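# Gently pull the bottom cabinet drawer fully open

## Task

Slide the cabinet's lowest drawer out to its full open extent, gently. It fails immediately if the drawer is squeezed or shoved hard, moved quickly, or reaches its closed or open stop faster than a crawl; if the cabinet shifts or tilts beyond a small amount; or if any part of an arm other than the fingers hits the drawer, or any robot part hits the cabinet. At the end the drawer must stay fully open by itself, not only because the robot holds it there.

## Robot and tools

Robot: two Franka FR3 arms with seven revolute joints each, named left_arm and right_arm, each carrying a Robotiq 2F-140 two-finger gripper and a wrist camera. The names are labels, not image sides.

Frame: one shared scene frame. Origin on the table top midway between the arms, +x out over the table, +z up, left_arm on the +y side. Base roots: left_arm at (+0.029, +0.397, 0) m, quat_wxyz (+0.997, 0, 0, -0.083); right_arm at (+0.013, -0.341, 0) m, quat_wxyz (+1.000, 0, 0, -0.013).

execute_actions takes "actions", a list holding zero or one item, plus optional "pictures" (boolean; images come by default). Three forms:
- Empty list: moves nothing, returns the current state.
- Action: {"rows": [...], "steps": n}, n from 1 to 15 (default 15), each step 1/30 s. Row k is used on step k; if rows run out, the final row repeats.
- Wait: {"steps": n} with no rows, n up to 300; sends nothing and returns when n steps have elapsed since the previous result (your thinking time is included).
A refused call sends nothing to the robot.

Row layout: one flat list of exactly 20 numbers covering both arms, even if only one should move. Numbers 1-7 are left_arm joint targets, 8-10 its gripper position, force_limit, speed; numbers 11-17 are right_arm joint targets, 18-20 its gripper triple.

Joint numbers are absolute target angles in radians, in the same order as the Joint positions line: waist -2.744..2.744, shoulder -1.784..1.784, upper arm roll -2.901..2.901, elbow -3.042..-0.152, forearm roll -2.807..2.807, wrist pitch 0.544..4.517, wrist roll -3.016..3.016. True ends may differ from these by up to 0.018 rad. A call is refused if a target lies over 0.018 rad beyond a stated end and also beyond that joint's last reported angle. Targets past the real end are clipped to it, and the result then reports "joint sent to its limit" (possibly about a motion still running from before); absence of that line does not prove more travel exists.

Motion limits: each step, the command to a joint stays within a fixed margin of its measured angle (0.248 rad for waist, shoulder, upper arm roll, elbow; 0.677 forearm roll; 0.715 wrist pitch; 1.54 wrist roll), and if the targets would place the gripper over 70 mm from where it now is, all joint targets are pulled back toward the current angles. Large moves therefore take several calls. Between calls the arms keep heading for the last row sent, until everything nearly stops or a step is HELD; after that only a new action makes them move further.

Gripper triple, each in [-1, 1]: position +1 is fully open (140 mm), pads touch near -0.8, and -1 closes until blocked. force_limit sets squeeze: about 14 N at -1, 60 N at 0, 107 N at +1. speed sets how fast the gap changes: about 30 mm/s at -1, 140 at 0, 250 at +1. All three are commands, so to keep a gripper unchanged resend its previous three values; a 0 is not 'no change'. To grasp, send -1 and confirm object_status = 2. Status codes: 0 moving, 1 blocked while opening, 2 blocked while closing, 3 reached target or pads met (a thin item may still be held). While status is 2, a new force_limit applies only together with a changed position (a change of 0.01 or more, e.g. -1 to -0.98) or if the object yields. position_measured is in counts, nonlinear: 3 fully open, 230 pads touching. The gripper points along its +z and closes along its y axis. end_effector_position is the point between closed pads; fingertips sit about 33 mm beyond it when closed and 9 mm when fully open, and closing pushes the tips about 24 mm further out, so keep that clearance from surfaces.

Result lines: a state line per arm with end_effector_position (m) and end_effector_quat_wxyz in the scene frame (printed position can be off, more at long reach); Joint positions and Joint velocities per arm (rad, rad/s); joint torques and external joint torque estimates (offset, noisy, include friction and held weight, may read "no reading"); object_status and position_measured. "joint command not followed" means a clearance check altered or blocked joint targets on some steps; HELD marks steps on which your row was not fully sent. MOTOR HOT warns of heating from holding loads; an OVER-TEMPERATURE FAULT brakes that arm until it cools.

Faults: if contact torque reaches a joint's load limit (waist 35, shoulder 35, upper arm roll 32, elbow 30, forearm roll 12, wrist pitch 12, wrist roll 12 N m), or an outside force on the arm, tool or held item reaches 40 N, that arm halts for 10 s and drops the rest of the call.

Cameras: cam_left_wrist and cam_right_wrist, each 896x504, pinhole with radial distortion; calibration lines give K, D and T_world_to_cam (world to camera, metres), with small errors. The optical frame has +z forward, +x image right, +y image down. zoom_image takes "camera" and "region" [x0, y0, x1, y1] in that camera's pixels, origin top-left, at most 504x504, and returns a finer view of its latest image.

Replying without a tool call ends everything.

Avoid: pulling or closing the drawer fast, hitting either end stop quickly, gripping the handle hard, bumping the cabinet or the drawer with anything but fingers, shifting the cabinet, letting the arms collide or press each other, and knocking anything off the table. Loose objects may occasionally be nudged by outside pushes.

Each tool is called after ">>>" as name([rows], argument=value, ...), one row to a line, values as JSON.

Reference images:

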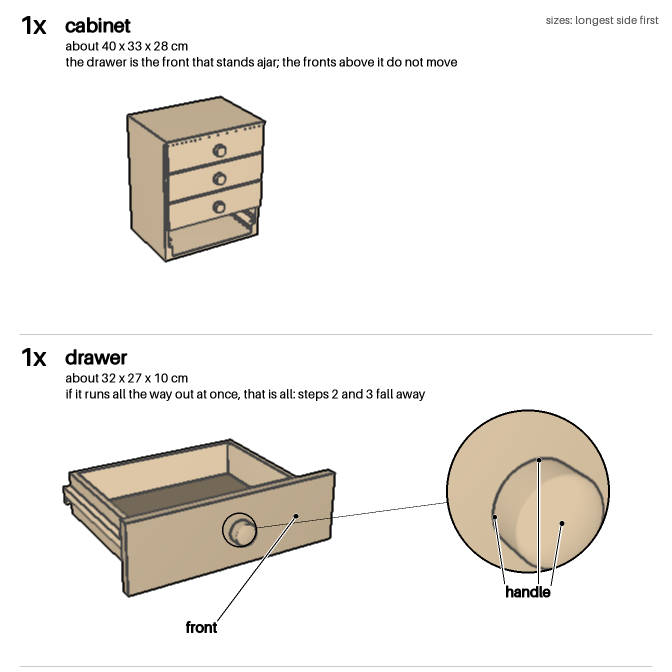

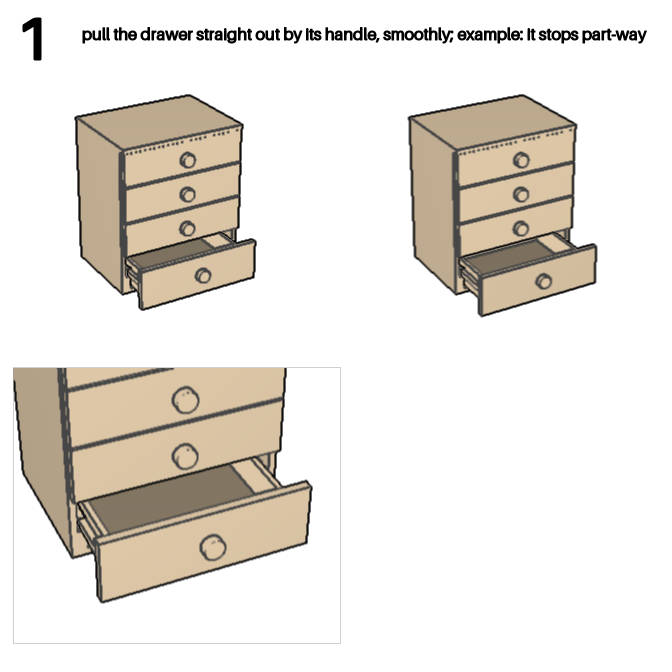

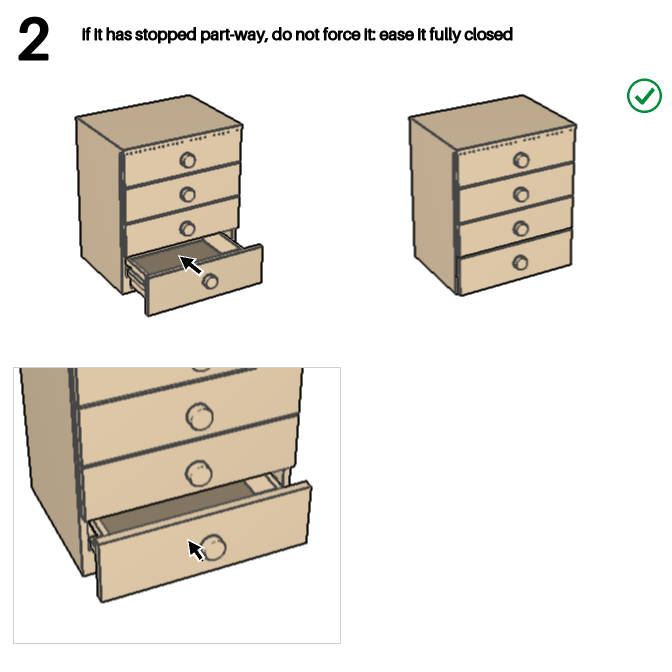

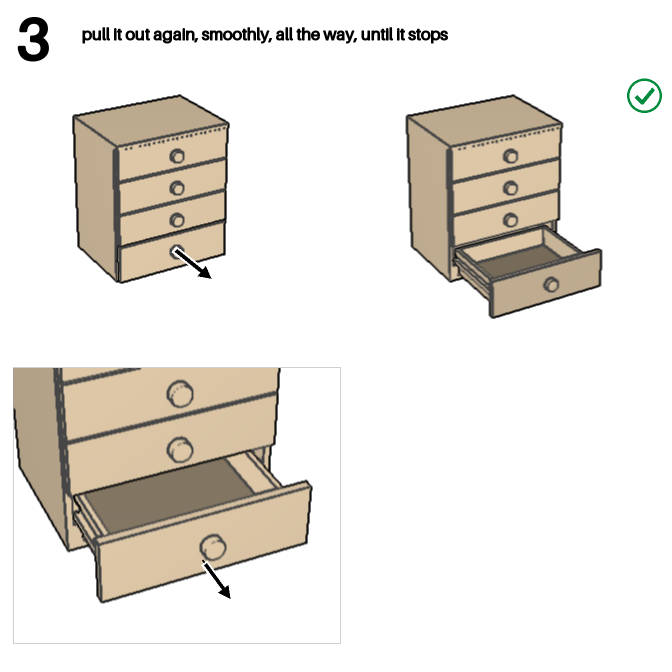

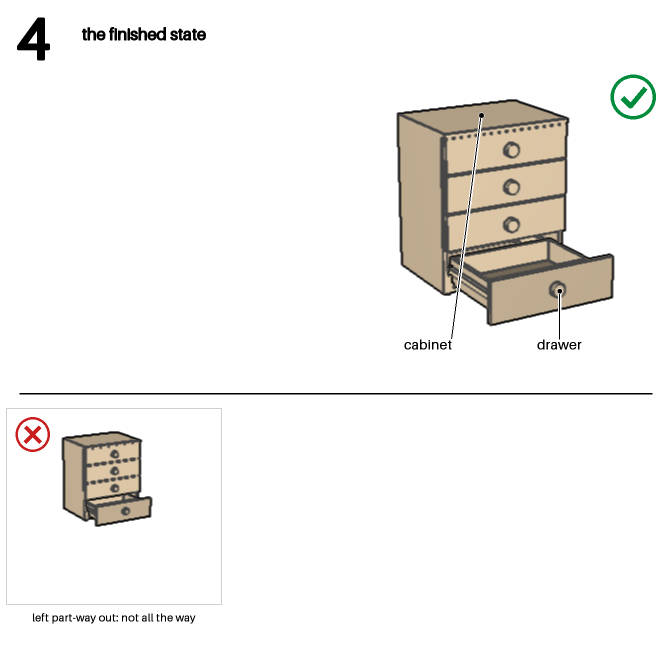

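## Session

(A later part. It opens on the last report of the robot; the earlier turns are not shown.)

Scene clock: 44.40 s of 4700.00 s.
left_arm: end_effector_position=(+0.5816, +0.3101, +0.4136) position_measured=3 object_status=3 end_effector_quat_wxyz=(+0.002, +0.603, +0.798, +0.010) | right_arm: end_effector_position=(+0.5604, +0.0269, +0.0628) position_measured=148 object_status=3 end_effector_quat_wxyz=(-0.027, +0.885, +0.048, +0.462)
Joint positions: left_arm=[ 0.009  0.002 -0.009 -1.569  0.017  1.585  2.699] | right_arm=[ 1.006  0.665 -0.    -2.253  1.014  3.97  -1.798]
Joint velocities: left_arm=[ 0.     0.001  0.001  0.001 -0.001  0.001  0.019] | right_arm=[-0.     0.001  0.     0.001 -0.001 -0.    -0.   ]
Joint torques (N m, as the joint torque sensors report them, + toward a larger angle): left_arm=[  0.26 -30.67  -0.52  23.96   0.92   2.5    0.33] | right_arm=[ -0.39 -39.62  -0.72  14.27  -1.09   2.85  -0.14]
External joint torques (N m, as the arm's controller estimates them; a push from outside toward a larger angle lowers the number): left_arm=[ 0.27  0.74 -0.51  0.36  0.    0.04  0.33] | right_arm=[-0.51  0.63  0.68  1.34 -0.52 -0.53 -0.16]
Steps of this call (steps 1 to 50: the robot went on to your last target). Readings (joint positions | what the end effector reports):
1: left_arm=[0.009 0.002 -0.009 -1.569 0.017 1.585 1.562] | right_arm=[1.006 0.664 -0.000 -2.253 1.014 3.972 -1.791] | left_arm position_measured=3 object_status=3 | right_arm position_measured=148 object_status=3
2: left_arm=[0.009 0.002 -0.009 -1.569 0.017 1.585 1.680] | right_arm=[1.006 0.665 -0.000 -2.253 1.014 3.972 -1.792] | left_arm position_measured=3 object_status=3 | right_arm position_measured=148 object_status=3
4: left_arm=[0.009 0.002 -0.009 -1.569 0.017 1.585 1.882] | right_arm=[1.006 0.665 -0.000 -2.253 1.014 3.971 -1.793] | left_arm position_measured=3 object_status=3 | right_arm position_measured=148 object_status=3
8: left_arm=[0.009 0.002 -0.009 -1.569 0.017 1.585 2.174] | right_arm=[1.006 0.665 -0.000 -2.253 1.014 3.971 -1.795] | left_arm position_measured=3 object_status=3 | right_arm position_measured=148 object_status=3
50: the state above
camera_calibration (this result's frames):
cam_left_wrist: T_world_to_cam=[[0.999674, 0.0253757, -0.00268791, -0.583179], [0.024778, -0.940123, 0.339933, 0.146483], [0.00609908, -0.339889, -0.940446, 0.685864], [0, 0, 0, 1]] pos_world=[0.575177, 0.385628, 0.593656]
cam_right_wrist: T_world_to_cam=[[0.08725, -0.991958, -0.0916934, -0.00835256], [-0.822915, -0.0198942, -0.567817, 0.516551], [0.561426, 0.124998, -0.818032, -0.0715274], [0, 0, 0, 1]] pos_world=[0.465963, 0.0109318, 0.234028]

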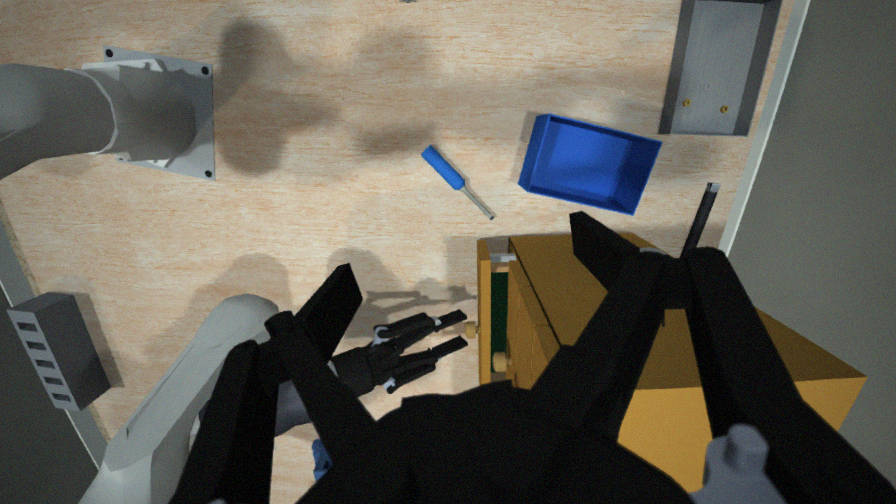

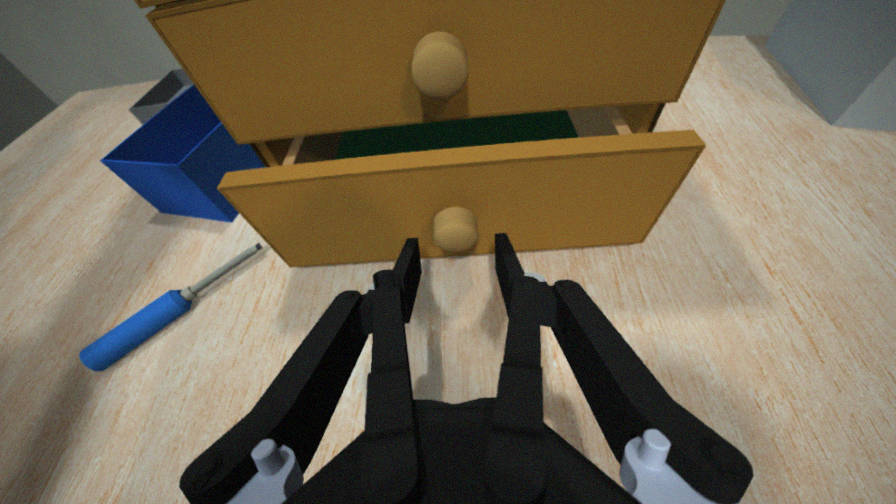

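>>> execute_actions([
  {"rows":[[0.009,0.002,-0.009,-1.569,0.017,1.585,2.7,1,-1,0,1.001,0.667,0,-2.245,1.012,3.963,-1.81,-0.15,-1,0],[0.009,0.002,-0.009,-1.569,0.017,1.585,2.7,1,-1,0,0.997,0.668,0,-2.24,1.012,3.959,-1.817,-0.15,-1,0],[0.009,0.002,-0.009,-1.569,0.017,1.585,2.7,1,-1,0,0.993,0.669,0,-2.234,1.011,3.955,-1.824,-0.15,-1,0],[0.009,0.002,-0.009,-1.569,0.017,1.585,2.7,1,-1,0,0.989,0.669,0,-2.228,1.011,3.951,-1.83,-0.15,-1,0],[0.009,0.002,-0.009,-1.569,0.017,1.585,2.7,1,-1,0,0.985,0.67,0,-2.222,1.01,3.947,-1.836,-0.15,-1,0],[0.009,0.002,-0.009,-1.569,0.017,1.585,2.7,1,-1,0,0.981,0.671,0,-2.216,1.009,3.943,-1.84,-0.15,-1,0],[0.009,0.002,-0.009,-1.569,0.017,1.585,2.7,1,-1,0,0.977,0.672,0,-2.21,1.008,3.94,-1.844,-0.15,-1,0],[0.009,0.002,-0.009,-1.569,0.017,1.585,2.7,1,-1,0,0.9735,0.672,0,-2.204,1.007,3.938,-1.846,-0.15,-1,0]],"steps":15},
], pictures=false)

>>> execute_actions([
  {"steps":15},
])

>>> zoom_image(camera="cam_left_wrist", region=[420, 290, 520, 380])

>>> zoom_image(camera="cam_right_wrist", region=[390, 180, 530, 300])

Scene clock: 49.47 s of 4700.00 s.
left_arm: end_effector_position=(+0.5816, +0.3101, +0.4136) position_measured=3 object_status=3 end_effector_quat_wxyz=(+0.002, +0.605, +0.796, +0.010) | right_arm: end_effector_position=(+0.5806, +0.0291, +0.0690) position_measured=148 object_status=3 end_effector_quat_wxyz=(-0.030, +0.885, +0.043, +0.463)
Joint positions: left_arm=[ 0.009  0.002 -0.009 -1.569  0.017  1.585  2.705] | right_arm=[ 0.975  0.669 -0.    -2.206  1.011  3.944 -1.829]
Joint velocities: left_arm=[ 0.001  0.001 -0.001  0.     0.     0.     0.001] | right_arm=[-0.     0.002 -0.001  0.005 -0.003 -0.02  -0.039]
Joint torques (N m, as the joint torque sensors report them, + toward a larger angle): left_arm=[  0.53 -30.68  -0.35  24.09   0.89   2.51  -0.18] | right_arm=[ -0.5  -40.16  -1.05  14.35  -1.62   2.85  -0.21]
External joint torques (N m, as the arm's controller estimates them; a push from outside toward a larger angle lowers the number): left_arm=[ 0.48  0.79 -0.4   0.49 -0.03  0.05 -0.18] | right_arm=[-0.42  0.92  0.51  0.76 -0.98 -0.51 -0.23]
Steps of this call (steps 1 to 15: the robot went on to your last target; steps 16 to 90: nothing new was sent; then 1.57 s passed at rest; steps 91 to 105: all 15 steps of this action). Readings (joint positions | what the end effector reports):
91: left_arm=[0.009 0.002 -0.009 -1.569 0.017 1.585 2.705] | right_arm=[1.006 0.665 -0.000 -2.252 1.014 3.970 -1.799] | left_arm position_measured=3 object_status=3 | right_arm position_measured=148 object_status=3
92: left_arm=[0.009 0.002 -0.009 -1.569 0.017 1.585 2.705] | right_arm=[1.004 0.666 -0.000 -2.249 1.014 3.968 -1.800] | left_arm position_measured=3 object_status=3 | right_arm position_measured=148 object_status=3
94: left_arm=[0.009 0.002 -0.009 -1.569 0.017 1.585 2.705] | right_arm=[0.999 0.667 0.000 -2.241 1.014 3.964 -1.804] | left_arm position_measured=3 object_status=3 | right_arm position_measured=148 object_status=3
98: left_arm=[0.009 0.002 -0.009 -1.569 0.017 1.585 2.705] | right_arm=[0.983 0.669 0.000 -2.219 1.012 3.954 -1.816] | left_arm position_measured=3 object_status=3 | right_arm position_measured=148 object_status=3
105: the state above

Scene clock: 49.97 s of 4700.00 s.
left_arm: end_effector_position=(+0.5816, +0.3101, +0.4136) position_measured=3 object_status=3 end_effector_quat_wxyz=(+0.002, +0.605, +0.796, +0.010) | right_arm: end_effector_position=(+0.5803, +0.0294, +0.0680) position_measured=148 object_status=3 end_effector_quat_wxyz=(-0.028, +0.885, +0.048, +0.462)
Joint positions: left_arm=[ 0.009  0.002 -0.009 -1.569  0.017  1.585  2.705] | right_arm=[ 0.975  0.67  -0.    -2.206  1.01   3.941 -1.839]
Joint velocities: left_arm=[ 0.     0.    -0.001 -0.    -0.001  0.     0.002] | right_arm=[ 0.     0.001  0.001 -0.    -0.    -0.001 -0.008]
Joint torques (N m, as the joint torque sensors report them, + toward a larger angle): left_arm=[  0.34 -30.72  -0.42  24.05   0.9    2.52  -0.17] | right_arm=[ -0.53 -40.61  -0.98  15.44  -1.72   2.83  -0.2 ]
External joint torques (N m, as the arm's controller estimates them; a push from outside toward a larger angle lowers the number): left_arm=[ 0.39  0.64 -0.37  0.52 -0.02  0.08 -0.17] | right_arm=[-0.64  0.5   0.42  1.75 -1.05 -0.52 -0.23]
Steps of this call (steps 1 to 15: the robot went on to your last target). Readings (joint positions | what the end effector reports):
1: left_arm=[0.009 0.002 -0.009 -1.569 0.017 1.585 2.705] | right_arm=[0.975 0.669 -0.000 -2.206 1.010 3.944 -1.831] | left_arm position_measured=3 object_status=3 | right_arm position_measured=148 object_status=3
2: left_arm=[0.009 0.002 -0.009 -1.569 0.017 1.585 2.705] | right_arm=[0.975 0.669 -0.000 -2.206 1.010 3.943 -1.832] | left_arm position_measured=3 object_status=3 | right_arm position_measured=148 object_status=3
4: left_arm=[0.009 0.002 -0.009 -1.569 0.017 1.585 2.705] | right_arm=[0.975 0.669 -0.000 -2.206 1.010 3.943 -1.834] | left_arm position_measured=3 object_status=3 | right_arm position_measured=148 object_status=3
8: left_arm=[0.009 0.002 -0.009 -1.569 0.017 1.585 2.705] | right_arm=[0.975 0.670 -0.000 -2.206 1.010 3.942 -1.836] | left_arm position_measured=3 object_status=3 | right_arm position_measured=148 object_status=3
15: the state above
All arms were judged still, so your last target was given up. Only a new action makes them travel on or press farther. Fingers that are still opening or closing keep moving.
camera_calibration (this result's frames):
cam_left_wrist: T_world_to_cam=[[0.999796, 0.0200184, -0.00276375, -0.581557], [0.019766, -0.940271, 0.339854, 0.149476], [0.00420466, -0.339839, -0.940474, 0.686962], [0, 0, 0, 1]] pos_world=[0.575596, 0.385646, 0.593662]
cam_right_wrist: T_world_to_cam=[[0.089012, -0.991632, -0.0935011, -0.00806635], [-0.823016, -0.0203524, -0.567653, 0.536042], [0.561, 0.127481, -0.817941, -0.0786301], [0, 0, 0, 1]] pos_world=[0.486001, 0.0129347, 0.239217]

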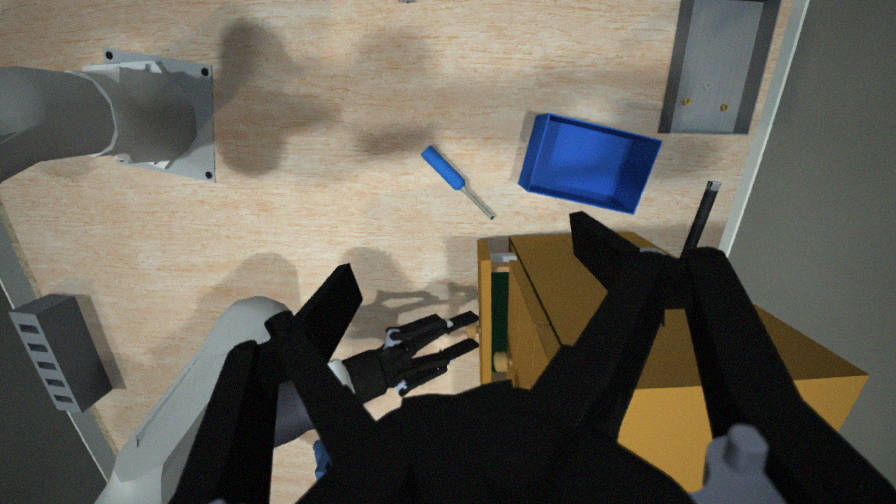

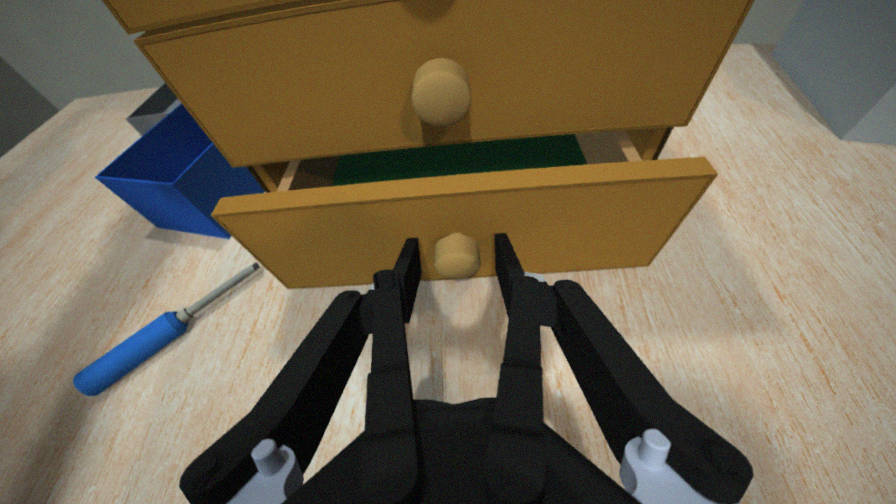

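Region (420, 290, 520, 380) of cam_left_wrist's 896x504 image, scaled by 5.040, with more detail than that image has; it fills the top 454 rows of this view, and the rest is white.

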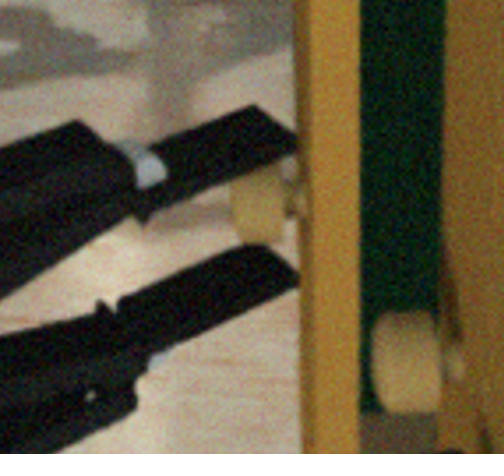

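Region (390, 180, 530, 300) of cam_right_wrist's 896x504 image, scaled by 3.600, with more detail than that image has; it fills the top 432 rows of this view, and the rest is white.

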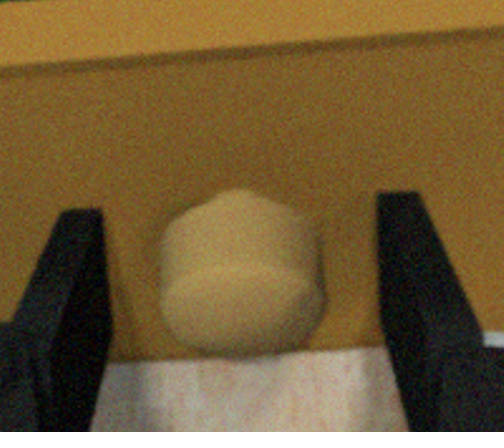

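>>> execute_actions([
  {"rows":[[0.009,0.002,-0.009,-1.569,0.017,1.585,2.705,1,-1,0,0.979,0.668,0,-2.212,1.012,3.943,-1.84,-0.15,-1,-0.6],[0.009,0.002,-0.009,-1.569,0.017,1.585,2.705,1,-1,0,0.981,0.666,0,-2.215,1.013,3.945,-1.84,-0.15,-1,-0.6],[0.009,0.002,-0.009,-1.569,0.017,1.585,2.705,1,-1,0,0.981,0.666,0,-2.215,1.013,3.945,-1.84,-0.15,-1,-0.6],[0.009,0.002,-0.009,-1.569,0.017,1.585,2.705,1,-1,0,0.981,0.666,0,-2.215,1.013,3.945,-1.84,-1,-1,-0.8]],"steps":15},
], pictures=false)

>>> execute_actions([
  {"steps":15},
])

>>> zoom_image(camera="cam_left_wrist", region=[420, 290, 520, 380])

Scene clock: 58.47 s of 4700.00 s.
left_arm: end_effector_position=(+0.5816, +0.3101, +0.4136) position_measured=3 object_status=3 end_effector_quat_wxyz=(+0.002, +0.605, +0.796, +0.010) | right_arm: end_effector_position=(+0.5768, +0.0294, +0.0663) position_measured=179 object_status=0 end_effector_quat_wxyz=(-0.026, +0.886, +0.052, +0.460)
Joint positions: left_arm=[ 0.009  0.002 -0.009 -1.569  0.017  1.585  2.705] | right_arm=[ 0.98   0.668 -0.    -2.213  1.011  3.942 -1.841]
Joint velocities: left_arm=[-0.    -0.001  0.001 -0.     0.001  0.001 -0.001] | right_arm=[-0.002 -0.001 -0.012 -0.023  0.041  0.03   0.001]
Joint torques (N m, as the joint torque sensors report them, + toward a larger angle): left_arm=[  0.28 -30.74  -0.55  24.31   0.88   2.49   0.09] | right_arm=[  1.03 -43.    -0.33  13.34  -1.73   2.99   0.1 ]
External joint torques (N m, as the arm's controller estimates them; a push from outside toward a larger angle lowers the number): left_arm=[ 0.34  0.7  -0.49  0.72 -0.04  0.04  0.08] | right_arm=[ 2.1  -2.44  1.68 -0.3  -0.76 -0.04  0.08]
Steps of this call (steps 1 to 90: nothing new was sent; then 5.00 s passed at rest; steps 91 to 105: all 15 steps of this action). Readings (joint positions | what the end effector reports):
91: left_arm=[0.009 0.002 -0.009 -1.569 0.017 1.585 2.705] | right_arm=[0.975 0.670 -0.000 -2.206 1.010 3.941 -1.841] | left_arm position_measured=3 object_status=3 | right_arm position_measured=148 object_status=3
92: left_arm=[0.009 0.002 -0.009 -1.569 0.017 1.585 2.705] | right_arm=[0.976 0.669 -0.000 -2.208 1.010 3.941 -1.841] | left_arm position_measured=3 object_status=3 | right_arm position_measured=148 object_status=3
94: left_arm=[0.009 0.002 -0.009 -1.569 0.017 1.585 2.705] | right_arm=[0.978 0.669 -0.000 -2.211 1.010 3.941 -1.841] | left_arm position_measured=3 object_status=3 | right_arm position_measured=148 object_status=0
98: left_arm=[0.009 0.002 -0.009 -1.569 0.017 1.585 2.705] | right_arm=[0.980 0.669 -0.000 -2.213 1.010 3.942 -1.841] | left_arm position_measured=3 object_status=3 | right_arm position_measured=159 object_status=0
105: the state above

Scene clock: 58.97 s of 4700.00 s.
left_arm: end_effector_position=(+0.5816, +0.3101, +0.4136) position_measured=3 object_status=3 end_effector_quat_wxyz=(+0.002, +0.605, +0.796, +0.010) | right_arm: end_effector_position=(+0.5768, +0.0292, +0.0663) position_measured=183 object_status=2 end_effector_quat_wxyz=(-0.026, +0.886, +0.052, +0.460)
Joint positions: left_arm=[ 0.009  0.002 -0.009 -1.569  0.017  1.585  2.705] | right_arm=[ 0.98   0.668 -0.    -2.214  1.011  3.943 -1.841]
Joint velocities: left_arm=[ 0.002  0.002 -0.    -0.001  0.    -0.     0.001] | right_arm=[-0.002  0.001 -0.001  0.     0.001  0.     0.001]
Joint torques (N m, as the joint torque sensors report them, + toward a larger angle): left_arm=[  0.49 -30.69  -0.45  24.07   0.89   2.53   0.07] | right_arm=[  1.   -43.05  -1.07  13.    -0.42   3.57   0.11]
External joint torques (N m, as the arm's controller estimates them; a push from outside toward a larger angle lowers the number): left_arm=[ 0.43  0.42 -0.51  0.67 -0.03  0.1   0.07] | right_arm=[ 1.18 -2.13  0.57 -0.52  0.21  0.21  0.08]
Steps of this call (steps 1 to 15: the robot went on to your last target). Readings (joint positions | what the end effector reports):
1: left_arm=[0.009 0.002 -0.009 -1.569 0.017 1.585 2.705] | right_arm=[0.980 0.668 -0.000 -2.214 1.011 3.943 -1.841] | left_arm position_measured=3 object_status=3 | right_arm position_measured=182 object_status=0
2: left_arm=[0.009 0.002 -0.009 -1.569 0.017 1.585 2.705] | right_arm=[0.980 0.668 -0.000 -2.214 1.011 3.943 -1.841] | left_arm position_measured=3 object_status=3 | right_arm position_measured=183 object_status=0
4: left_arm=[0.009 0.002 -0.009 -1.569 0.017 1.585 2.705] | right_arm=[0.980 0.668 -0.000 -2.214 1.011 3.943 -1.841] | left_arm position_measured=3 object_status=3 | right_arm position_measured=183 object_status=0
8: left_arm=[0.009 0.002 -0.009 -1.569 0.017 1.585 2.705] | right_arm=[0.980 0.668 -0.000 -2.214 1.011 3.943 -1.841] | left_arm position_measured=3 object_status=3 | right_arm position_measured=183 object_status=2
15: the state above
All arms were judged still, so your last target was given up. Only a new action makes them travel on or press farther. Fingers that are still opening or closing keep moving.
camera_calibration (this result's frames):
cam_left_wrist: T_world_to_cam=[[0.999796, 0.0200187, -0.00276372, -0.581558], [0.0197663, -0.940271, 0.339854, 0.149476], [0.00420477, -0.339839, -0.940474, 0.686961], [0, 0, 0, 1]] pos_world=[0.575596, 0.385646, 0.593662]
cam_right_wrist: T_world_to_cam=[[0.0937727, -0.991823, -0.0865639, -0.0113507], [-0.824093, -0.0285386, -0.565735, 0.532926], [0.558639, 0.124387, -0.820031, -0.0763426], [0, 0, 0, 1]] pos_world=[0.482893, 0.013447, 0.237909]

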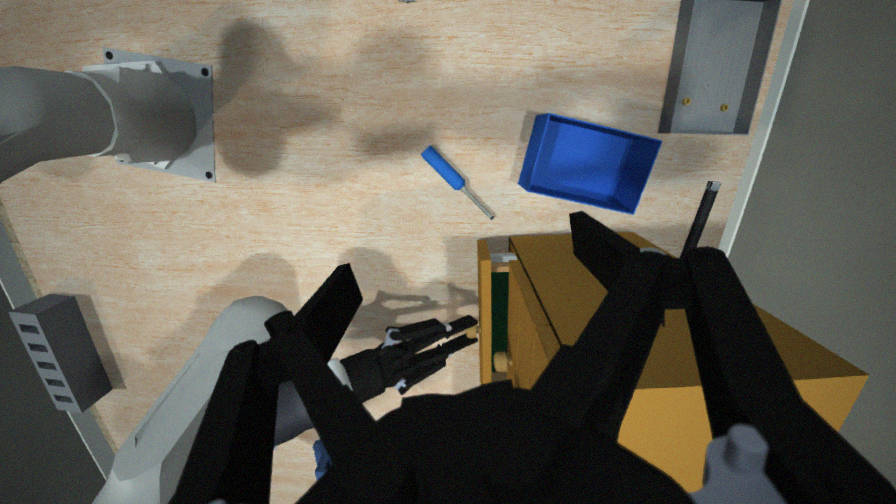

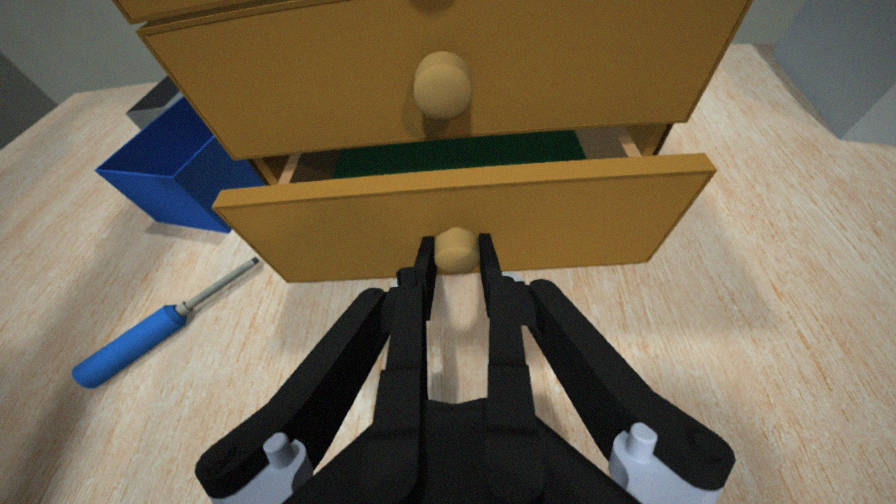

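Region (420, 290, 520, 380) of cam_left_wrist's 896x504 image, scaled by 5.040, with more detail than that image has; it fills the top 454 rows of this view, and the rest is white.

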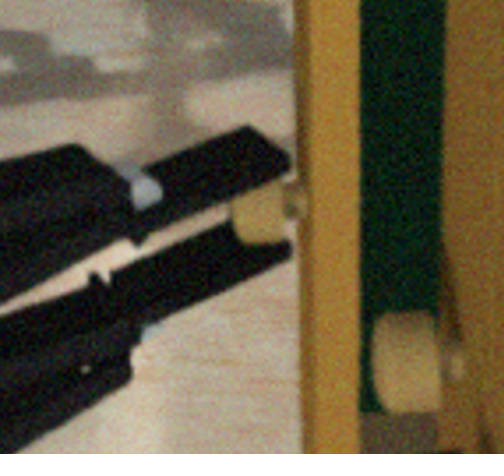

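>>> execute_actions([
  {"rows":[[0.009,0.002,-0.009,-1.569,0.017,1.585,2.705,1,-1,0,0.983,0.665,0,-2.218,1.014,3.946,-1.838,-1,-1,-0.8],[0.009,0.002,-0.009,-1.569,0.017,1.585,2.705,1,-1,0,0.985,0.664,0,-2.2208,1.015,3.947,-1.8366,-1,-1,-0.8],[0.009,0.002,-0.009,-1.569,0.017,1.585,2.705,1,-1,0,0.9868,0.663,0,-2.2235,1.016,3.948,-1.835,-1,-1,-0.8],[0.009,0.002,-0.009,-1.569,0.017,1.585,2.705,1,-1,0,0.9885,0.662,0,-2.2262,1.0166,3.9492,-1.8335,-1,-1,-0.8],[0.009,0.002,-0.009,-1.569,0.017,1.585,2.705,1,-1,0,0.9902,0.6612,0,-2.2288,1.0172,3.9504,-1.832,-1,-1,-0.8]],"steps":10},
], pictures=false)

Scene clock: 62.50 s of 4700.00 s.
left_arm: end_effector_position=(+0.5816, +0.3101, +0.4136) position_measured=3 object_status=3 end_effector_quat_wxyz=(+0.002, +0.605, +0.796, +0.010) | right_arm: end_effector_position=(+0.5727, +0.0287, +0.0664) position_measured=183 object_status=2 end_effector_quat_wxyz=(-0.025, +0.886, +0.053, +0.460)
Joint positions: left_arm=[ 0.009  0.002 -0.009 -1.569  0.017  1.585  2.705] | right_arm=[ 0.987  0.664 -0.001 -2.225  1.014  3.947 -1.838]
Joint velocities: left_arm=[ 0.    -0.     0.001 -0.002  0.001  0.    -0.   ] | right_arm=[ 0.005 -0.001  0.    -0.008  0.002  0.006  0.01 ]
Joint torques (N m, as the joint torque sensors report them, + toward a larger angle): left_arm=[  0.31 -30.74  -0.45  24.04   0.91   2.51   0.08] | right_arm=[  2.52 -42.55  -0.61  12.54   0.06   3.57   0.19]
External joint torques (N m, as the arm's controller estimates them; a push from outside toward a larger angle lowers the number): left_arm=[ 0.29  0.59 -0.48  0.53 -0.01  0.07  0.08] | right_arm=[ 2.56 -1.75  0.92 -1.    0.69  0.19  0.17]
Steps of this call (steps 1 to 90: nothing new was sent; then 0.20 s passed at rest; steps 91 to 100: all 10 steps of this action). Readings (joint positions | what the end effector reports):
91: left_arm=[0.009 0.002 -0.009 -1.569 0.017 1.585 2.705] | right_arm=[0.980 0.668 -0.000 -2.214 1.011 3.943 -1.841] | left_arm position_measured=3 object_status=3 | right_arm position_measured=183 object_status=2
92: left_arm=[0.009 0.002 -0.009 -1.569 0.017 1.585 2.705] | right_arm=[0.980 0.668 -0.000 -2.215 1.011 3.943 -1.841] | left_arm position_measured=3 object_status=3 | right_arm position_measured=183 object_status=2
94: left_arm=[0.009 0.002 -0.009 -1.569 0.017 1.585 2.705] | right_arm=[0.982 0.666 -0.001 -2.218 1.012 3.944 -1.841] | left_arm position_measured=3 object_status=3 | right_arm position_measured=183 object_status=2
98: left_arm=[0.009 0.002 -0.009 -1.569 0.017 1.585 2.705] | right_arm=[0.986 0.664 -0.001 -2.224 1.013 3.946 -1.839] | left_arm position_measured=3 object_status=3 | right_arm position_measured=183 object_status=2
100: the state above

>>> execute_actions([
  {"rows":[[0.009,0.002,-0.009,-1.569,0.017,1.585,2.705,1,-1,0,0.9922,0.66,0,-2.232,1.0178,3.952,-1.83,-1,-1,-0.8],[0.009,0.002,-0.009,-1.569,0.017,1.585,2.705,1,-1,0,0.9942,0.6588,0,-2.2353,1.0183,3.9534,-1.828,-1,-1,-0.8],[0.009,0.002,-0.009,-1.569,0.017,1.585,2.705,1,-1,0,0.9962,0.6576,0,-2.2386,1.0189,3.955,-1.826,-1,-1,-0.8],[0.009,0.002,-0.009,-1.569,0.017,1.585,2.705,1,-1,0,0.9982,0.6564,0,-2.2418,1.0194,3.9565,-1.8238,-1,-1,-0.8]],"steps":10},
], pictures=false)

Scene clock: 64.03 s of 4700.00 s.
left_arm: end_effector_position=(+0.5816, +0.3101, +0.4136) position_measured=3 object_status=3 end_effector_quat_wxyz=(+0.002, +0.605, +0.796, +0.010) | right_arm: end_effector_position=(+0.5677, +0.0281, +0.0666) position_measured=183 object_status=2 end_effector_quat_wxyz=(-0.025, +0.886, +0.053, +0.460)
Joint positions: left_arm=[ 0.009  0.002 -0.009 -1.569  0.017  1.585  2.705] | right_arm=[ 0.995  0.659 -0.001 -2.238  1.016  3.953 -1.83 ]
Joint velocities: left_arm=[-0.     0.    -0.001 -0.     0.001  0.001  0.002] | right_arm=[ 0.004 -0.001 -0.001 -0.006  0.001  0.006  0.012]
Joint torques (N m, as the joint torque sensors report them, + toward a larger angle): left_arm=[  0.55 -30.63  -0.59  24.18   0.94   2.5    0.1 ] | right_arm=[  2.69 -42.89  -0.52  12.01   0.06   3.52   0.26]
External joint torques (N m, as the arm's controller estimates them; a push from outside toward a larger angle lowers the number): left_arm=[ 0.63  0.78 -0.52  0.61  0.02  0.05  0.09] | right_arm=[ 2.9  -2.39  1.16 -1.27  0.65  0.14  0.23]
Steps of this call (steps 1 to 15: the robot went on to your last target; steps 16 to 36: nothing new was sent; steps 37 to 46: all 10 steps of this action). Readings (joint positions | what the end effector reports):
37: left_arm=[0.009 0.002 -0.009 -1.569 0.017 1.585 2.705] | right_arm=[0.987 0.663 -0.001 -2.226 1.014 3.948 -1.836] | left_arm position_measured=3 object_status=3 | right_arm position_measured=183 object_status=2
38: left_arm=[0.009 0.002 -0.009 -1.569 0.017 1.585 2.705] | right_arm=[0.988 0.663 -0.001 -2.227 1.014 3.948 -1.835] | left_arm position_measured=3 object_status=3 | right_arm position_measured=183 object_status=2
40: left_arm=[0.009 0.002 -0.009 -1.569 0.017 1.585 2.705] | right_arm=[0.991 0.661 -0.001 -2.232 1.014 3.950 -1.834] | left_arm position_measured=3 object_status=3 | right_arm position_measured=183 object_status=2
44: left_arm=[0.009 0.002 -0.009 -1.569 0.017 1.585 2.705] | right_arm=[0.994 0.659 -0.001 -2.237 1.016 3.953 -1.831] | left_arm position_measured=3 object_status=3 | right_arm position_measured=183 object_status=2
46: the state above

>>> execute_actions([
  {"rows":[[0.009,0.002,-0.009,-1.569,0.017,1.585,2.705,1,-1,0,1.0009,0.6548,0,-2.2461,1.0202,3.9585,-1.821,-1,-1,-0.8],[0.009,0.002,-0.009,-1.569,0.017,1.585,2.705,1,-1,0,1.0035,0.6532,0,-2.2505,1.021,3.9605,-1.8183,-1,-1,-0.8],[0.009,0.002,-0.009,-1.569,0.017,1.585,2.705,1,-1,0,1.0062,0.6516,0,-2.2548,1.0217,3.9625,-1.8156,-1,-1,-0.8]],"steps":9},
], pictures=false)

Scene clock: 65.10 s of 4700.00 s.
left_arm: end_effector_position=(+0.5816, +0.3101, +0.4136) position_measured=3 object_status=3 end_effector_quat_wxyz=(+0.002, +0.605, +0.796, +0.010) | right_arm: end_effector_position=(+0.5629, +0.0275, +0.0667) position_measured=183 object_status=2 end_effector_quat_wxyz=(-0.025, +0.886, +0.053, +0.461)
Joint positions: left_arm=[ 0.009  0.002 -0.009 -1.569  0.017  1.585  2.705] | right_arm=[ 1.003  0.654 -0.001 -2.251  1.018  3.959 -1.822]
Joint velocities: left_arm=[-0.     0.001  0.001 -0.001 -0.    -0.     0.001] | right_arm=[ 0.004 -0.001  0.001 -0.006  0.001  0.005  0.012]
Joint torques (N m, as the joint torque sensors report them, + toward a larger angle): left_arm=[  0.2  -30.62  -0.41  24.13   0.9    2.53   0.08] | right_arm=[  2.12 -42.09  -0.27  11.46   0.05   3.6    0.15]
External joint torques (N m, as the arm's controller estimates them; a push from outside toward a larger angle lowers the number): left_arm=[ 0.21  0.74 -0.41  0.6  -0.03  0.08  0.08] | right_arm=[ 2.18 -1.85  1.27 -1.73  0.64  0.22  0.13]
Steps of this call (steps 1 to 15: the robot went on to your last target; steps 16 to 23: nothing new was sent; steps 24 to 32: all 9 steps of this action). Readings (joint positions | what the end effector reports):
24: left_arm=[0.009 0.002 -0.009 -1.569 0.017 1.585 2.705] | right_arm=[0.995 0.658 -0.001 -2.239 1.016 3.954 -1.828] | left_arm position_measured=3 object_status=3 | right_arm position_measured=183 object_status=2
25: left_arm=[0.009 0.002 -0.009 -1.569 0.017 1.585 2.705] | right_arm=[0.997 0.657 -0.001 -2.241 1.016 3.954 -1.827] | left_arm position_measured=3 object_status=3 | right_arm position_measured=183 object_status=2
27: left_arm=[0.009 0.002 -0.009 -1.569 0.017 1.585 2.705] | right_arm=[1.000 0.655 -0.001 -2.246 1.017 3.957 -1.825] | left_arm position_measured=3 object_status=3 | right_arm position_measured=183 object_status=2
31: left_arm=[0.009 0.002 -0.009 -1.569 0.017 1.585 2.705] | right_arm=[1.003 0.654 -0.001 -2.250 1.018 3.959 -1.823] | left_arm position_measured=3 object_status=3 | right_arm position_measured=183 object_status=2
32: the state above

>>> execute_actions([
  {"rows":[[0.009,0.002,-0.009,-1.569,0.017,1.585,2.705,1,-1,0,1.009,0.65,0,-2.259,1.0226,3.9644,-1.813,-1,-1,-0.8],[0.009,0.002,-0.009,-1.569,0.017,1.585,2.705,1,-1,0,1.0117,0.6485,0,-2.2632,1.0235,3.9664,-1.8103,-1,-1,-0.8],[0.009,0.002,-0.009,-1.569,0.017,1.585,2.705,1,-1,0,1.0145,0.647,0,-2.2675,1.0244,3.9683,-1.8076,-1,-1,-0.8]],"steps":9},
], pictures=false)

Scene clock: 66.17 s of 4700.00 s.
left_arm: end_effector_position=(+0.5816, +0.3101, +0.4136) position_measured=3 object_status=3 end_effector_quat_wxyz=(+0.002, +0.605, +0.796, +0.010) | right_arm: end_effector_position=(+0.5580, +0.0270, +0.0668) position_measured=183 object_status=2 end_effector_quat_wxyz=(-0.025, +0.886, +0.053, +0.461)
Joint positions: left_arm=[ 0.009  0.002 -0.009 -1.569  0.017  1.585  2.705] | right_arm=[ 1.011  0.649 -0.001 -2.263  1.021  3.965 -1.814]
Joint velocities: left_arm=[-0.001  0.001 -0.001 -0.    -0.    -0.     0.   ] | right_arm=[ 0.006 -0.002 -0.001 -0.005  0.001  0.006  0.013]
Joint torques (N m, as the joint torque sensors report them, + toward a larger angle): left_arm=[  0.47 -30.44  -0.29  24.19   0.91   2.54   0.07] | right_arm=[  1.83 -41.59  -0.39  11.68   0.12   3.44   0.3 ]
External joint torques (N m, as the arm's controller estimates them; a push from outside toward a larger angle lowers the number): left_arm=[ 0.58  0.83 -0.19  0.71 -0.01  0.1   0.07] | right_arm=[ 1.95 -1.48  1.21 -1.41  0.69  0.04  0.27]
Steps of this call (steps 1 to 15: the robot went on to your last target; steps 16 to 23: nothing new was sent; steps 24 to 32: all 9 steps of this action). Readings (joint positions | what the end effector reports):
24: left_arm=[0.009 0.002 -0.009 -1.569 0.017 1.585 2.705] | right_arm=[1.003 0.653 -0.001 -2.252 1.018 3.960 -1.820] | left_arm position_measured=3 object_status=3 | right_arm position_measured=183 object_status=2
25: left_arm=[0.009 0.002 -0.009 -1.569 0.017 1.585 2.705] | right_arm=[1.005 0.653 -0.001 -2.254 1.018 3.960 -1.819] | left_arm position_measured=3 object_status=3 | right_arm position_measured=183 object_status=2
27: left_arm=[0.009 0.002 -0.009 -1.569 0.017 1.585 2.705] | right_arm=[1.008 0.650 -0.001 -2.259 1.019 3.963 -1.817] | left_arm position_measured=3 object_status=3 | right_arm position_measured=183 object_status=2
31: left_arm=[0.009 0.002 -0.009 -1.569 0.017 1.585 2.705] | right_arm=[1.011 0.649 -0.001 -2.263 1.020 3.965 -1.815] | left_arm position_measured=3 object_status=3 | right_arm position_measured=183 object_status=2
32: the state above

>>> execute_actions([
  {"rows":[[0.009,0.002,-0.009,-1.569,0.017,1.585,2.705,1,-1,0,1.0173,0.6455,0,-2.2717,1.0253,3.9702,-1.805,-1,-1,-0.8],[0.009,0.002,-0.009,-1.569,0.017,1.585,2.705,1,-1,0,1.02,0.644,0,-2.2759,1.0263,3.9722,-1.8023,-1,-1,-0.8],[0.009,0.002,-0.009,-1.569,0.017,1.585,2.705,1,-1,0,1.0228,0.6424,0,-2.2801,1.0272,3.9741,-1.7996,-1,-1,-0.8]],"steps":9},
])

Scene clock: 67.13 s of 4700.00 s.
left_arm: end_effector_position=(+0.5816, +0.3101, +0.4136) position_measured=3 object_status=3 end_effector_quat_wxyz=(+0.002, +0.605, +0.796, +0.010) | right_arm: end_effector_position=(+0.5531, +0.0264, +0.0669) position_measured=183 object_status=2 end_effector_quat_wxyz=(-0.025, +0.886, +0.053, +0.461)
Joint positions: left_arm=[ 0.009  0.002 -0.009 -1.569  0.017  1.585  2.705] | right_arm=[ 1.019  0.644 -0.001 -2.276  1.023  3.971 -1.806]
Joint velocities: left_arm=[ 0.     0.001 -0.001 -0.001  0.    -0.    -0.001] | right_arm=[ 0.004 -0.002  0.001 -0.005  0.002  0.005  0.013]
Joint torques (N m, as the joint torque sensors report them, + toward a larger angle): left_arm=[  0.31 -30.7   -0.35  23.97   0.91   2.53   0.06] | right_arm=[  2.55 -41.92  -0.05  11.18   0.23   3.61   0.27]
External joint torques (N m, as the arm's controller estimates them; a push from outside toward a larger angle lowers the number): left_arm=[ 0.42  0.55 -0.24  0.49  0.    0.09  0.06] | right_arm=[ 2.67 -2.08  1.54 -1.78  0.78  0.21  0.24]
Steps of this call (steps 1 to 15: the robot went on to your last target; steps 16 to 20: nothing new was sent; steps 21 to 29: all 9 steps of this action). Readings (joint positions | what the end effector reports):
21: left_arm=[0.009 0.002 -0.009 -1.569 0.017 1.585 2.705] | right_arm=[1.012 0.649 -0.001 -2.264 1.021 3.966 -1.812] | left_arm position_measured=3 object_status=3 | right_arm position_measured=183 object_status=2
22: left_arm=[0.009 0.002 -0.009 -1.569 0.017 1.585 2.705] | right_arm=[1.013 0.648 -0.001 -2.266 1.021 3.967 -1.811] | left_arm position_measured=3 object_status=3 | right_arm position_measured=183 object_status=2
24: left_arm=[0.009 0.002 -0.009 -1.569 0.017 1.585 2.705] | right_arm=[1.016 0.646 -0.001 -2.272 1.022 3.969 -1.810] | left_arm position_measured=3 object_status=3 | right_arm position_measured=183 object_status=2
28: left_arm=[0.009 0.002 -0.009 -1.569 0.017 1.585 2.705] | right_arm=[1.019 0.645 -0.001 -2.275 1.023 3.971 -1.807] | left_arm position_measured=3 object_status=3 | right_arm position_measured=183 object_status=2
29: the state above
camera_calibration (this result's frames):
cam_left_wrist: T_world_to_cam=[[0.999796, 0.0200184, -0.00276382, -0.581557], [0.0197661, -0.940271, 0.339854, 0.149476], [0.00420459, -0.339839, -0.940474, 0.686962], [0, 0, 0, 1]] pos_world=[0.575596, 0.385646, 0.593662]
cam_right_wrist: T_world_to_cam=[[0.0950028, -0.991957, -0.0836456, -0.0127028], [-0.823353, -0.0310705, -0.566679, 0.513375], [0.559522, 0.122706, -0.819682, -0.0627522], [0, 0, 0, 1]] pos_world=[0.459007, 0.0110503, 0.238419]

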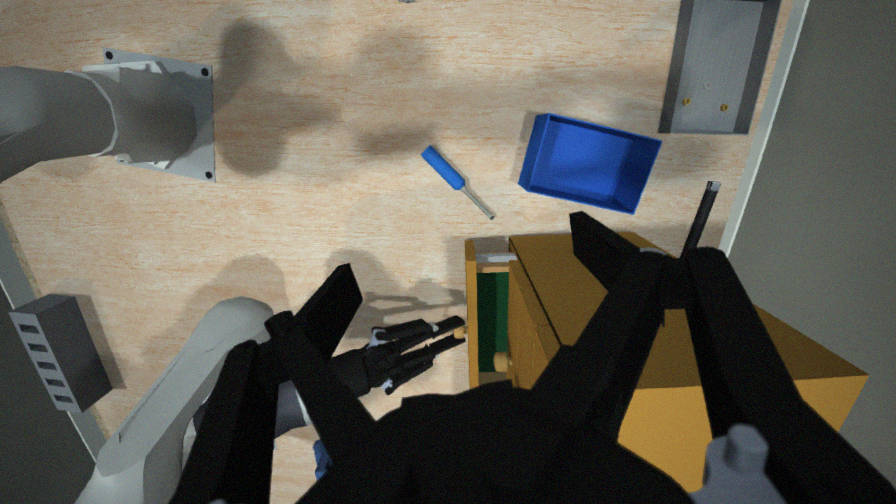

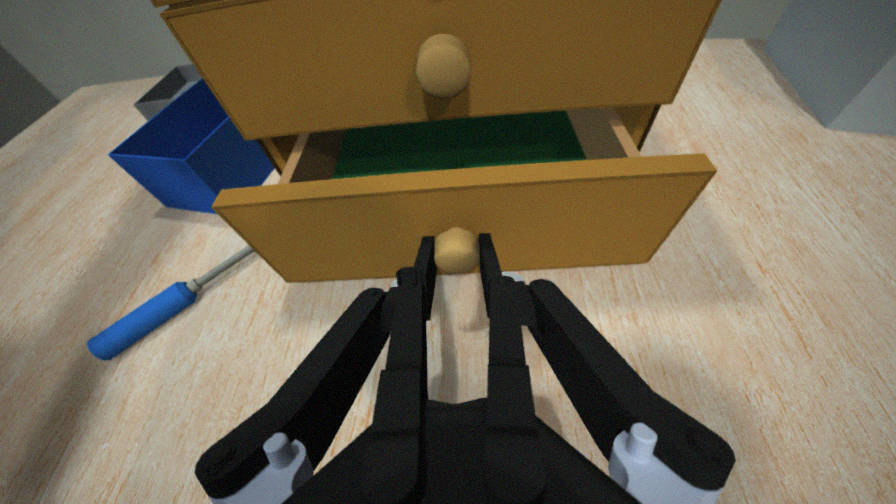

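Good. Continue.

>>> execute_actions([
  {"rows":[[0.009,0.002,-0.009,-1.569,0.017,1.585,2.705,1,-1,0,1.0257,0.6409,0,-2.2842,1.0283,3.976,-1.797,-1,-1,-0.8],[0.009,0.002,-0.009,-1.569,0.017,1.585,2.705,1,-1,0,1.0285,0.6394,0,-2.2883,1.0294,3.9778,-1.7944,-1,-1,-0.8],[0.009,0.002,-0.009,-1.569,0.017,1.585,2.705,1,-1,0,1.0314,0.638,0,-2.2924,1.0304,3.9797,-1.7918,-1,-1,-0.8]],"steps":9},
], pictures=false)

Scene clock: 68.00 s of 4700.00 s.
left_arm: end_effector_position=(+0.5816, +0.3101, +0.4136) position_measured=3 object_status=3 end_effector_quat_wxyz=(+0.002, +0.605, +0.796, +0.010) | right_arm: end_effector_position=(+0.5482, +0.0258, +0.0670) position_measured=183 object_status=2 end_effector_quat_wxyz=(-0.025, +0.885, +0.053, +0.461)
Joint positions: left_arm=[ 0.009  0.002 -0.009 -1.569  0.017  1.585  2.705] | right_arm=[ 1.028  0.64  -0.001 -2.288  1.026  3.977 -1.799]
Joint velocities: left_arm=[ 0.     0.001 -0.    -0.     0.002 -0.001  0.001] | right_arm=[ 0.005 -0.002  0.    -0.006  0.002  0.005  0.014]
Joint torques (N m, as the joint torque sensors report them, + toward a larger angle): left_arm=[  0.42 -30.54  -0.38  23.92   0.9    2.49   0.1 ] | right_arm=[  1.43 -41.8   -0.12  10.7    0.24   3.55   0.24]
External joint torques (N m, as the arm's controller estimates them; a push from outside toward a larger angle lowers the number): left_arm=[ 0.44  0.86 -0.36  0.37 -0.03  0.05  0.1 ] | right_arm=[ 1.53 -2.18  1.47 -2.08  0.77  0.13  0.22]
Steps of this call (steps 1 to 15: the robot went on to your last target; steps 16 to 17: nothing new was sent; steps 18 to 26: all 9 steps of this action). Readings (joint positions | what the end effector reports):
18: left_arm=[0.009 0.002 -0.009 -1.569 0.017 1.585 2.705] | right_arm=[1.020 0.644 -0.001 -2.277 1.023 3.972 -1.804] | left_arm position_measured=3 object_status=3 | right_arm position_measured=183 object_status=2
19: left_arm=[0.009 0.002 -0.009 -1.569 0.017 1.585 2.705] | right_arm=[1.021 0.643 -0.001 -2.279 1.024 3.972 -1.803] | left_arm position_measured=3 object_status=3 | right_arm position_measured=183 object_status=2
21: left_arm=[0.009 0.002 -0.009 -1.569 0.017 1.585 2.705] | right_arm=[1.025 0.641 -0.001 -2.284 1.025 3.975 -1.802] | left_arm position_measured=3 object_status=3 | right_arm position_measured=183 object_status=2
25: left_arm=[0.009 0.002 -0.009 -1.569 0.017 1.585 2.705] | right_arm=[1.028 0.640 -0.001 -2.288 1.026 3.977 -1.799] | left_arm position_measured=3 object_status=3 | right_arm position_measured=183 object_status=2
26: the state above

>>> execute_actions([
  {"rows":[[0.009,0.002,-0.009,-1.569,0.017,1.585,2.705,1,-1,0,1.0343,0.6365,0,-2.2965,1.0315,3.9816,-1.7892,-1,-1,-0.8],[0.009,0.002,-0.009,-1.569,0.017,1.585,2.705,1,-1,0,1.0371,0.635,0,-2.3005,1.0326,3.9834,-1.7866,-1,-1,-0.8],[0.009,0.002,-0.009,-1.569,0.017,1.585,2.705,1,-1,0,1.04,0.6335,0,-2.3046,1.0337,3.9853,-1.784,-1,-1,-0.8]],"steps":9},
], pictures=false)

Scene clock: 68.90 s of 4700.00 s.
left_arm: end_effector_position=(+0.5816, +0.3101, +0.4136) position_measured=3 object_status=3 end_effector_quat_wxyz=(+0.002, +0.605, +0.796, +0.010) | right_arm: end_effector_position=(+0.5433, +0.0252, +0.0672) position_measured=183 object_status=2 end_effector_quat_wxyz=(-0.025, +0.885, +0.053, +0.461)
Joint positions: left_arm=[ 0.009  0.002 -0.009 -1.569  0.017  1.585  2.705] | right_arm=[ 1.036  0.635 -0.002 -2.3    1.03   3.983 -1.791]
Joint velocities: left_arm=[ 0.    -0.     0.    -0.    -0.     0.001 -0.   ] | right_arm=[ 0.005 -0.    -0.    -0.007  0.     0.005  0.011]
Joint torques (N m, as the joint torque sensors report them, + toward a larger angle): left_arm=[  0.4  -30.93  -0.62  24.05   0.89   2.53   0.09] | right_arm=[  2.5  -41.51   0.06  10.49   0.23   3.63   0.07]
External joint torques (N m, as the arm's controller estimates them; a push from outside toward a larger angle lowers the number): left_arm=[ 0.39  0.65 -0.63  0.4  -0.04  0.07  0.09] | right_arm=[ 2.68 -2.34  1.71 -2.04  0.74  0.23  0.04]
Steps of this call (steps 1 to 15: the robot went on to your last target; steps 16 to 18: nothing new was sent; steps 19 to 27: all 9 steps of this action). Readings (joint positions | what the end effector reports):
19: left_arm=[0.009 0.002 -0.009 -1.569 0.017 1.585 2.705] | right_arm=[1.029 0.640 -0.002 -2.289 1.027 3.978 -1.796] | left_arm position_measured=3 object_status=3 | right_arm position_measured=183 object_status=2
20: left_arm=[0.009 0.002 -0.009 -1.569 0.017 1.585 2.705] | right_arm=[1.030 0.639 -0.002 -2.291 1.027 3.978 -1.796] | left_arm position_measured=3 object_status=3 | right_arm position_measured=183 object_status=2
22: left_arm=[0.009 0.002 -0.009 -1.569 0.017 1.585 2.705] | right_arm=[1.033 0.637 -0.002 -2.296 1.028 3.980 -1.794] | left_arm position_measured=3 object_status=3 | right_arm position_measured=183 object_status=2
26: left_arm=[0.009 0.002 -0.009 -1.569 0.017 1.585 2.705] | right_arm=[1.036 0.635 -0.002 -2.300 1.030 3.983 -1.792] | left_arm position_measured=3 object_status=3 | right_arm position_measured=183 object_status=2
27: the state above

>>> execute_actions([
  {"rows":[[0.009,0.002,-0.009,-1.569,0.017,1.585,2.705,1,-1,0,1.043,0.6321,0,-2.3086,1.0349,3.9871,-1.7815,-1,-1,-0.8],[0.009,0.002,-0.009,-1.569,0.017,1.585,2.705,1,-1,0,1.0459,0.6307,0,-2.3125,1.0361,3.9889,-1.779,-1,-1,-0.8],[0.009,0.002,-0.009,-1.569,0.017,1.585,2.705,1,-1,0,1.0488,0.6292,0,-2.3165,1.0373,3.9907,-1.7765,-1,-1,-0.8]],"steps":9},
], pictures=false)

Scene clock: 69.80 s of 4700.00 s.
left_arm: end_effector_position=(+0.5816, +0.3101, +0.4136) position_measured=3 object_status=3 end_effector_quat_wxyz=(+0.002, +0.605, +0.796, +0.010) | right_arm: end_effector_position=(+0.5384, +0.0247, +0.0673) position_measured=183 object_status=2 end_effector_quat_wxyz=(-0.025, +0.885, +0.053, +0.461)
Joint positions: left_arm=[ 0.009  0.002 -0.009 -1.569  0.017  1.585  2.705] | right_arm=[ 1.045  0.631 -0.002 -2.312  1.033  3.989 -1.784]
Joint velocities: left_arm=[-0.002  0.001  0.001 -0.     0.     0.001 -0.   ] | right_arm=[ 0.006 -0.003  0.001 -0.005  0.002  0.005  0.013]
Joint torques (N m, as the joint torque sensors report them, + toward a larger angle): left_arm=[  0.47 -30.69  -0.46  24.37   0.91   2.5    0.1 ] | right_arm=[  2.08 -41.21  -0.13  10.96   0.14   3.52   0.32]
External joint torques (N m, as the arm's controller estimates them; a push from outside toward a larger angle lowers the number): left_arm=[ 0.61  0.57 -0.33  0.87  0.    0.05  0.1 ] | right_arm=[ 2.11 -2.12  1.39 -1.51  0.65  0.11  0.3 ]
Steps of this call (steps 1 to 15: the robot went on to your last target; steps 16 to 18: nothing new was sent; steps 19 to 27: all 9 steps of this action). Readings (joint positions | what the end effector reports):
19: left_arm=[0.009 0.002 -0.009 -1.569 0.017 1.585 2.705] | right_arm=[1.037 0.635 -0.002 -2.301 1.030 3.983 -1.789] | left_arm position_measured=3 object_status=3 | right_arm position_measured=183 object_status=2
20: left_arm=[0.009 0.002 -0.009 -1.569 0.017 1.585 2.705] | right_arm=[1.038 0.634 -0.002 -2.303 1.030 3.984 -1.788] | left_arm position_measured=3 object_status=3 | right_arm position_measured=183 object_status=2
22: left_arm=[0.009 0.002 -0.009 -1.569 0.017 1.585 2.705] | right_arm=[1.042 0.632 -0.002 -2.308 1.032 3.986 -1.787] | left_arm position_measured=3 object_status=3 | right_arm position_measured=183 object_status=2
26: left_arm=[0.009 0.002 -0.009 -1.569 0.017 1.585 2.705] | right_arm=[1.045 0.631 -0.002 -2.312 1.033 3.988 -1.784] | left_arm position_measured=3 object_status=3 | right_arm position_measured=183 object_status=2
27: the state above


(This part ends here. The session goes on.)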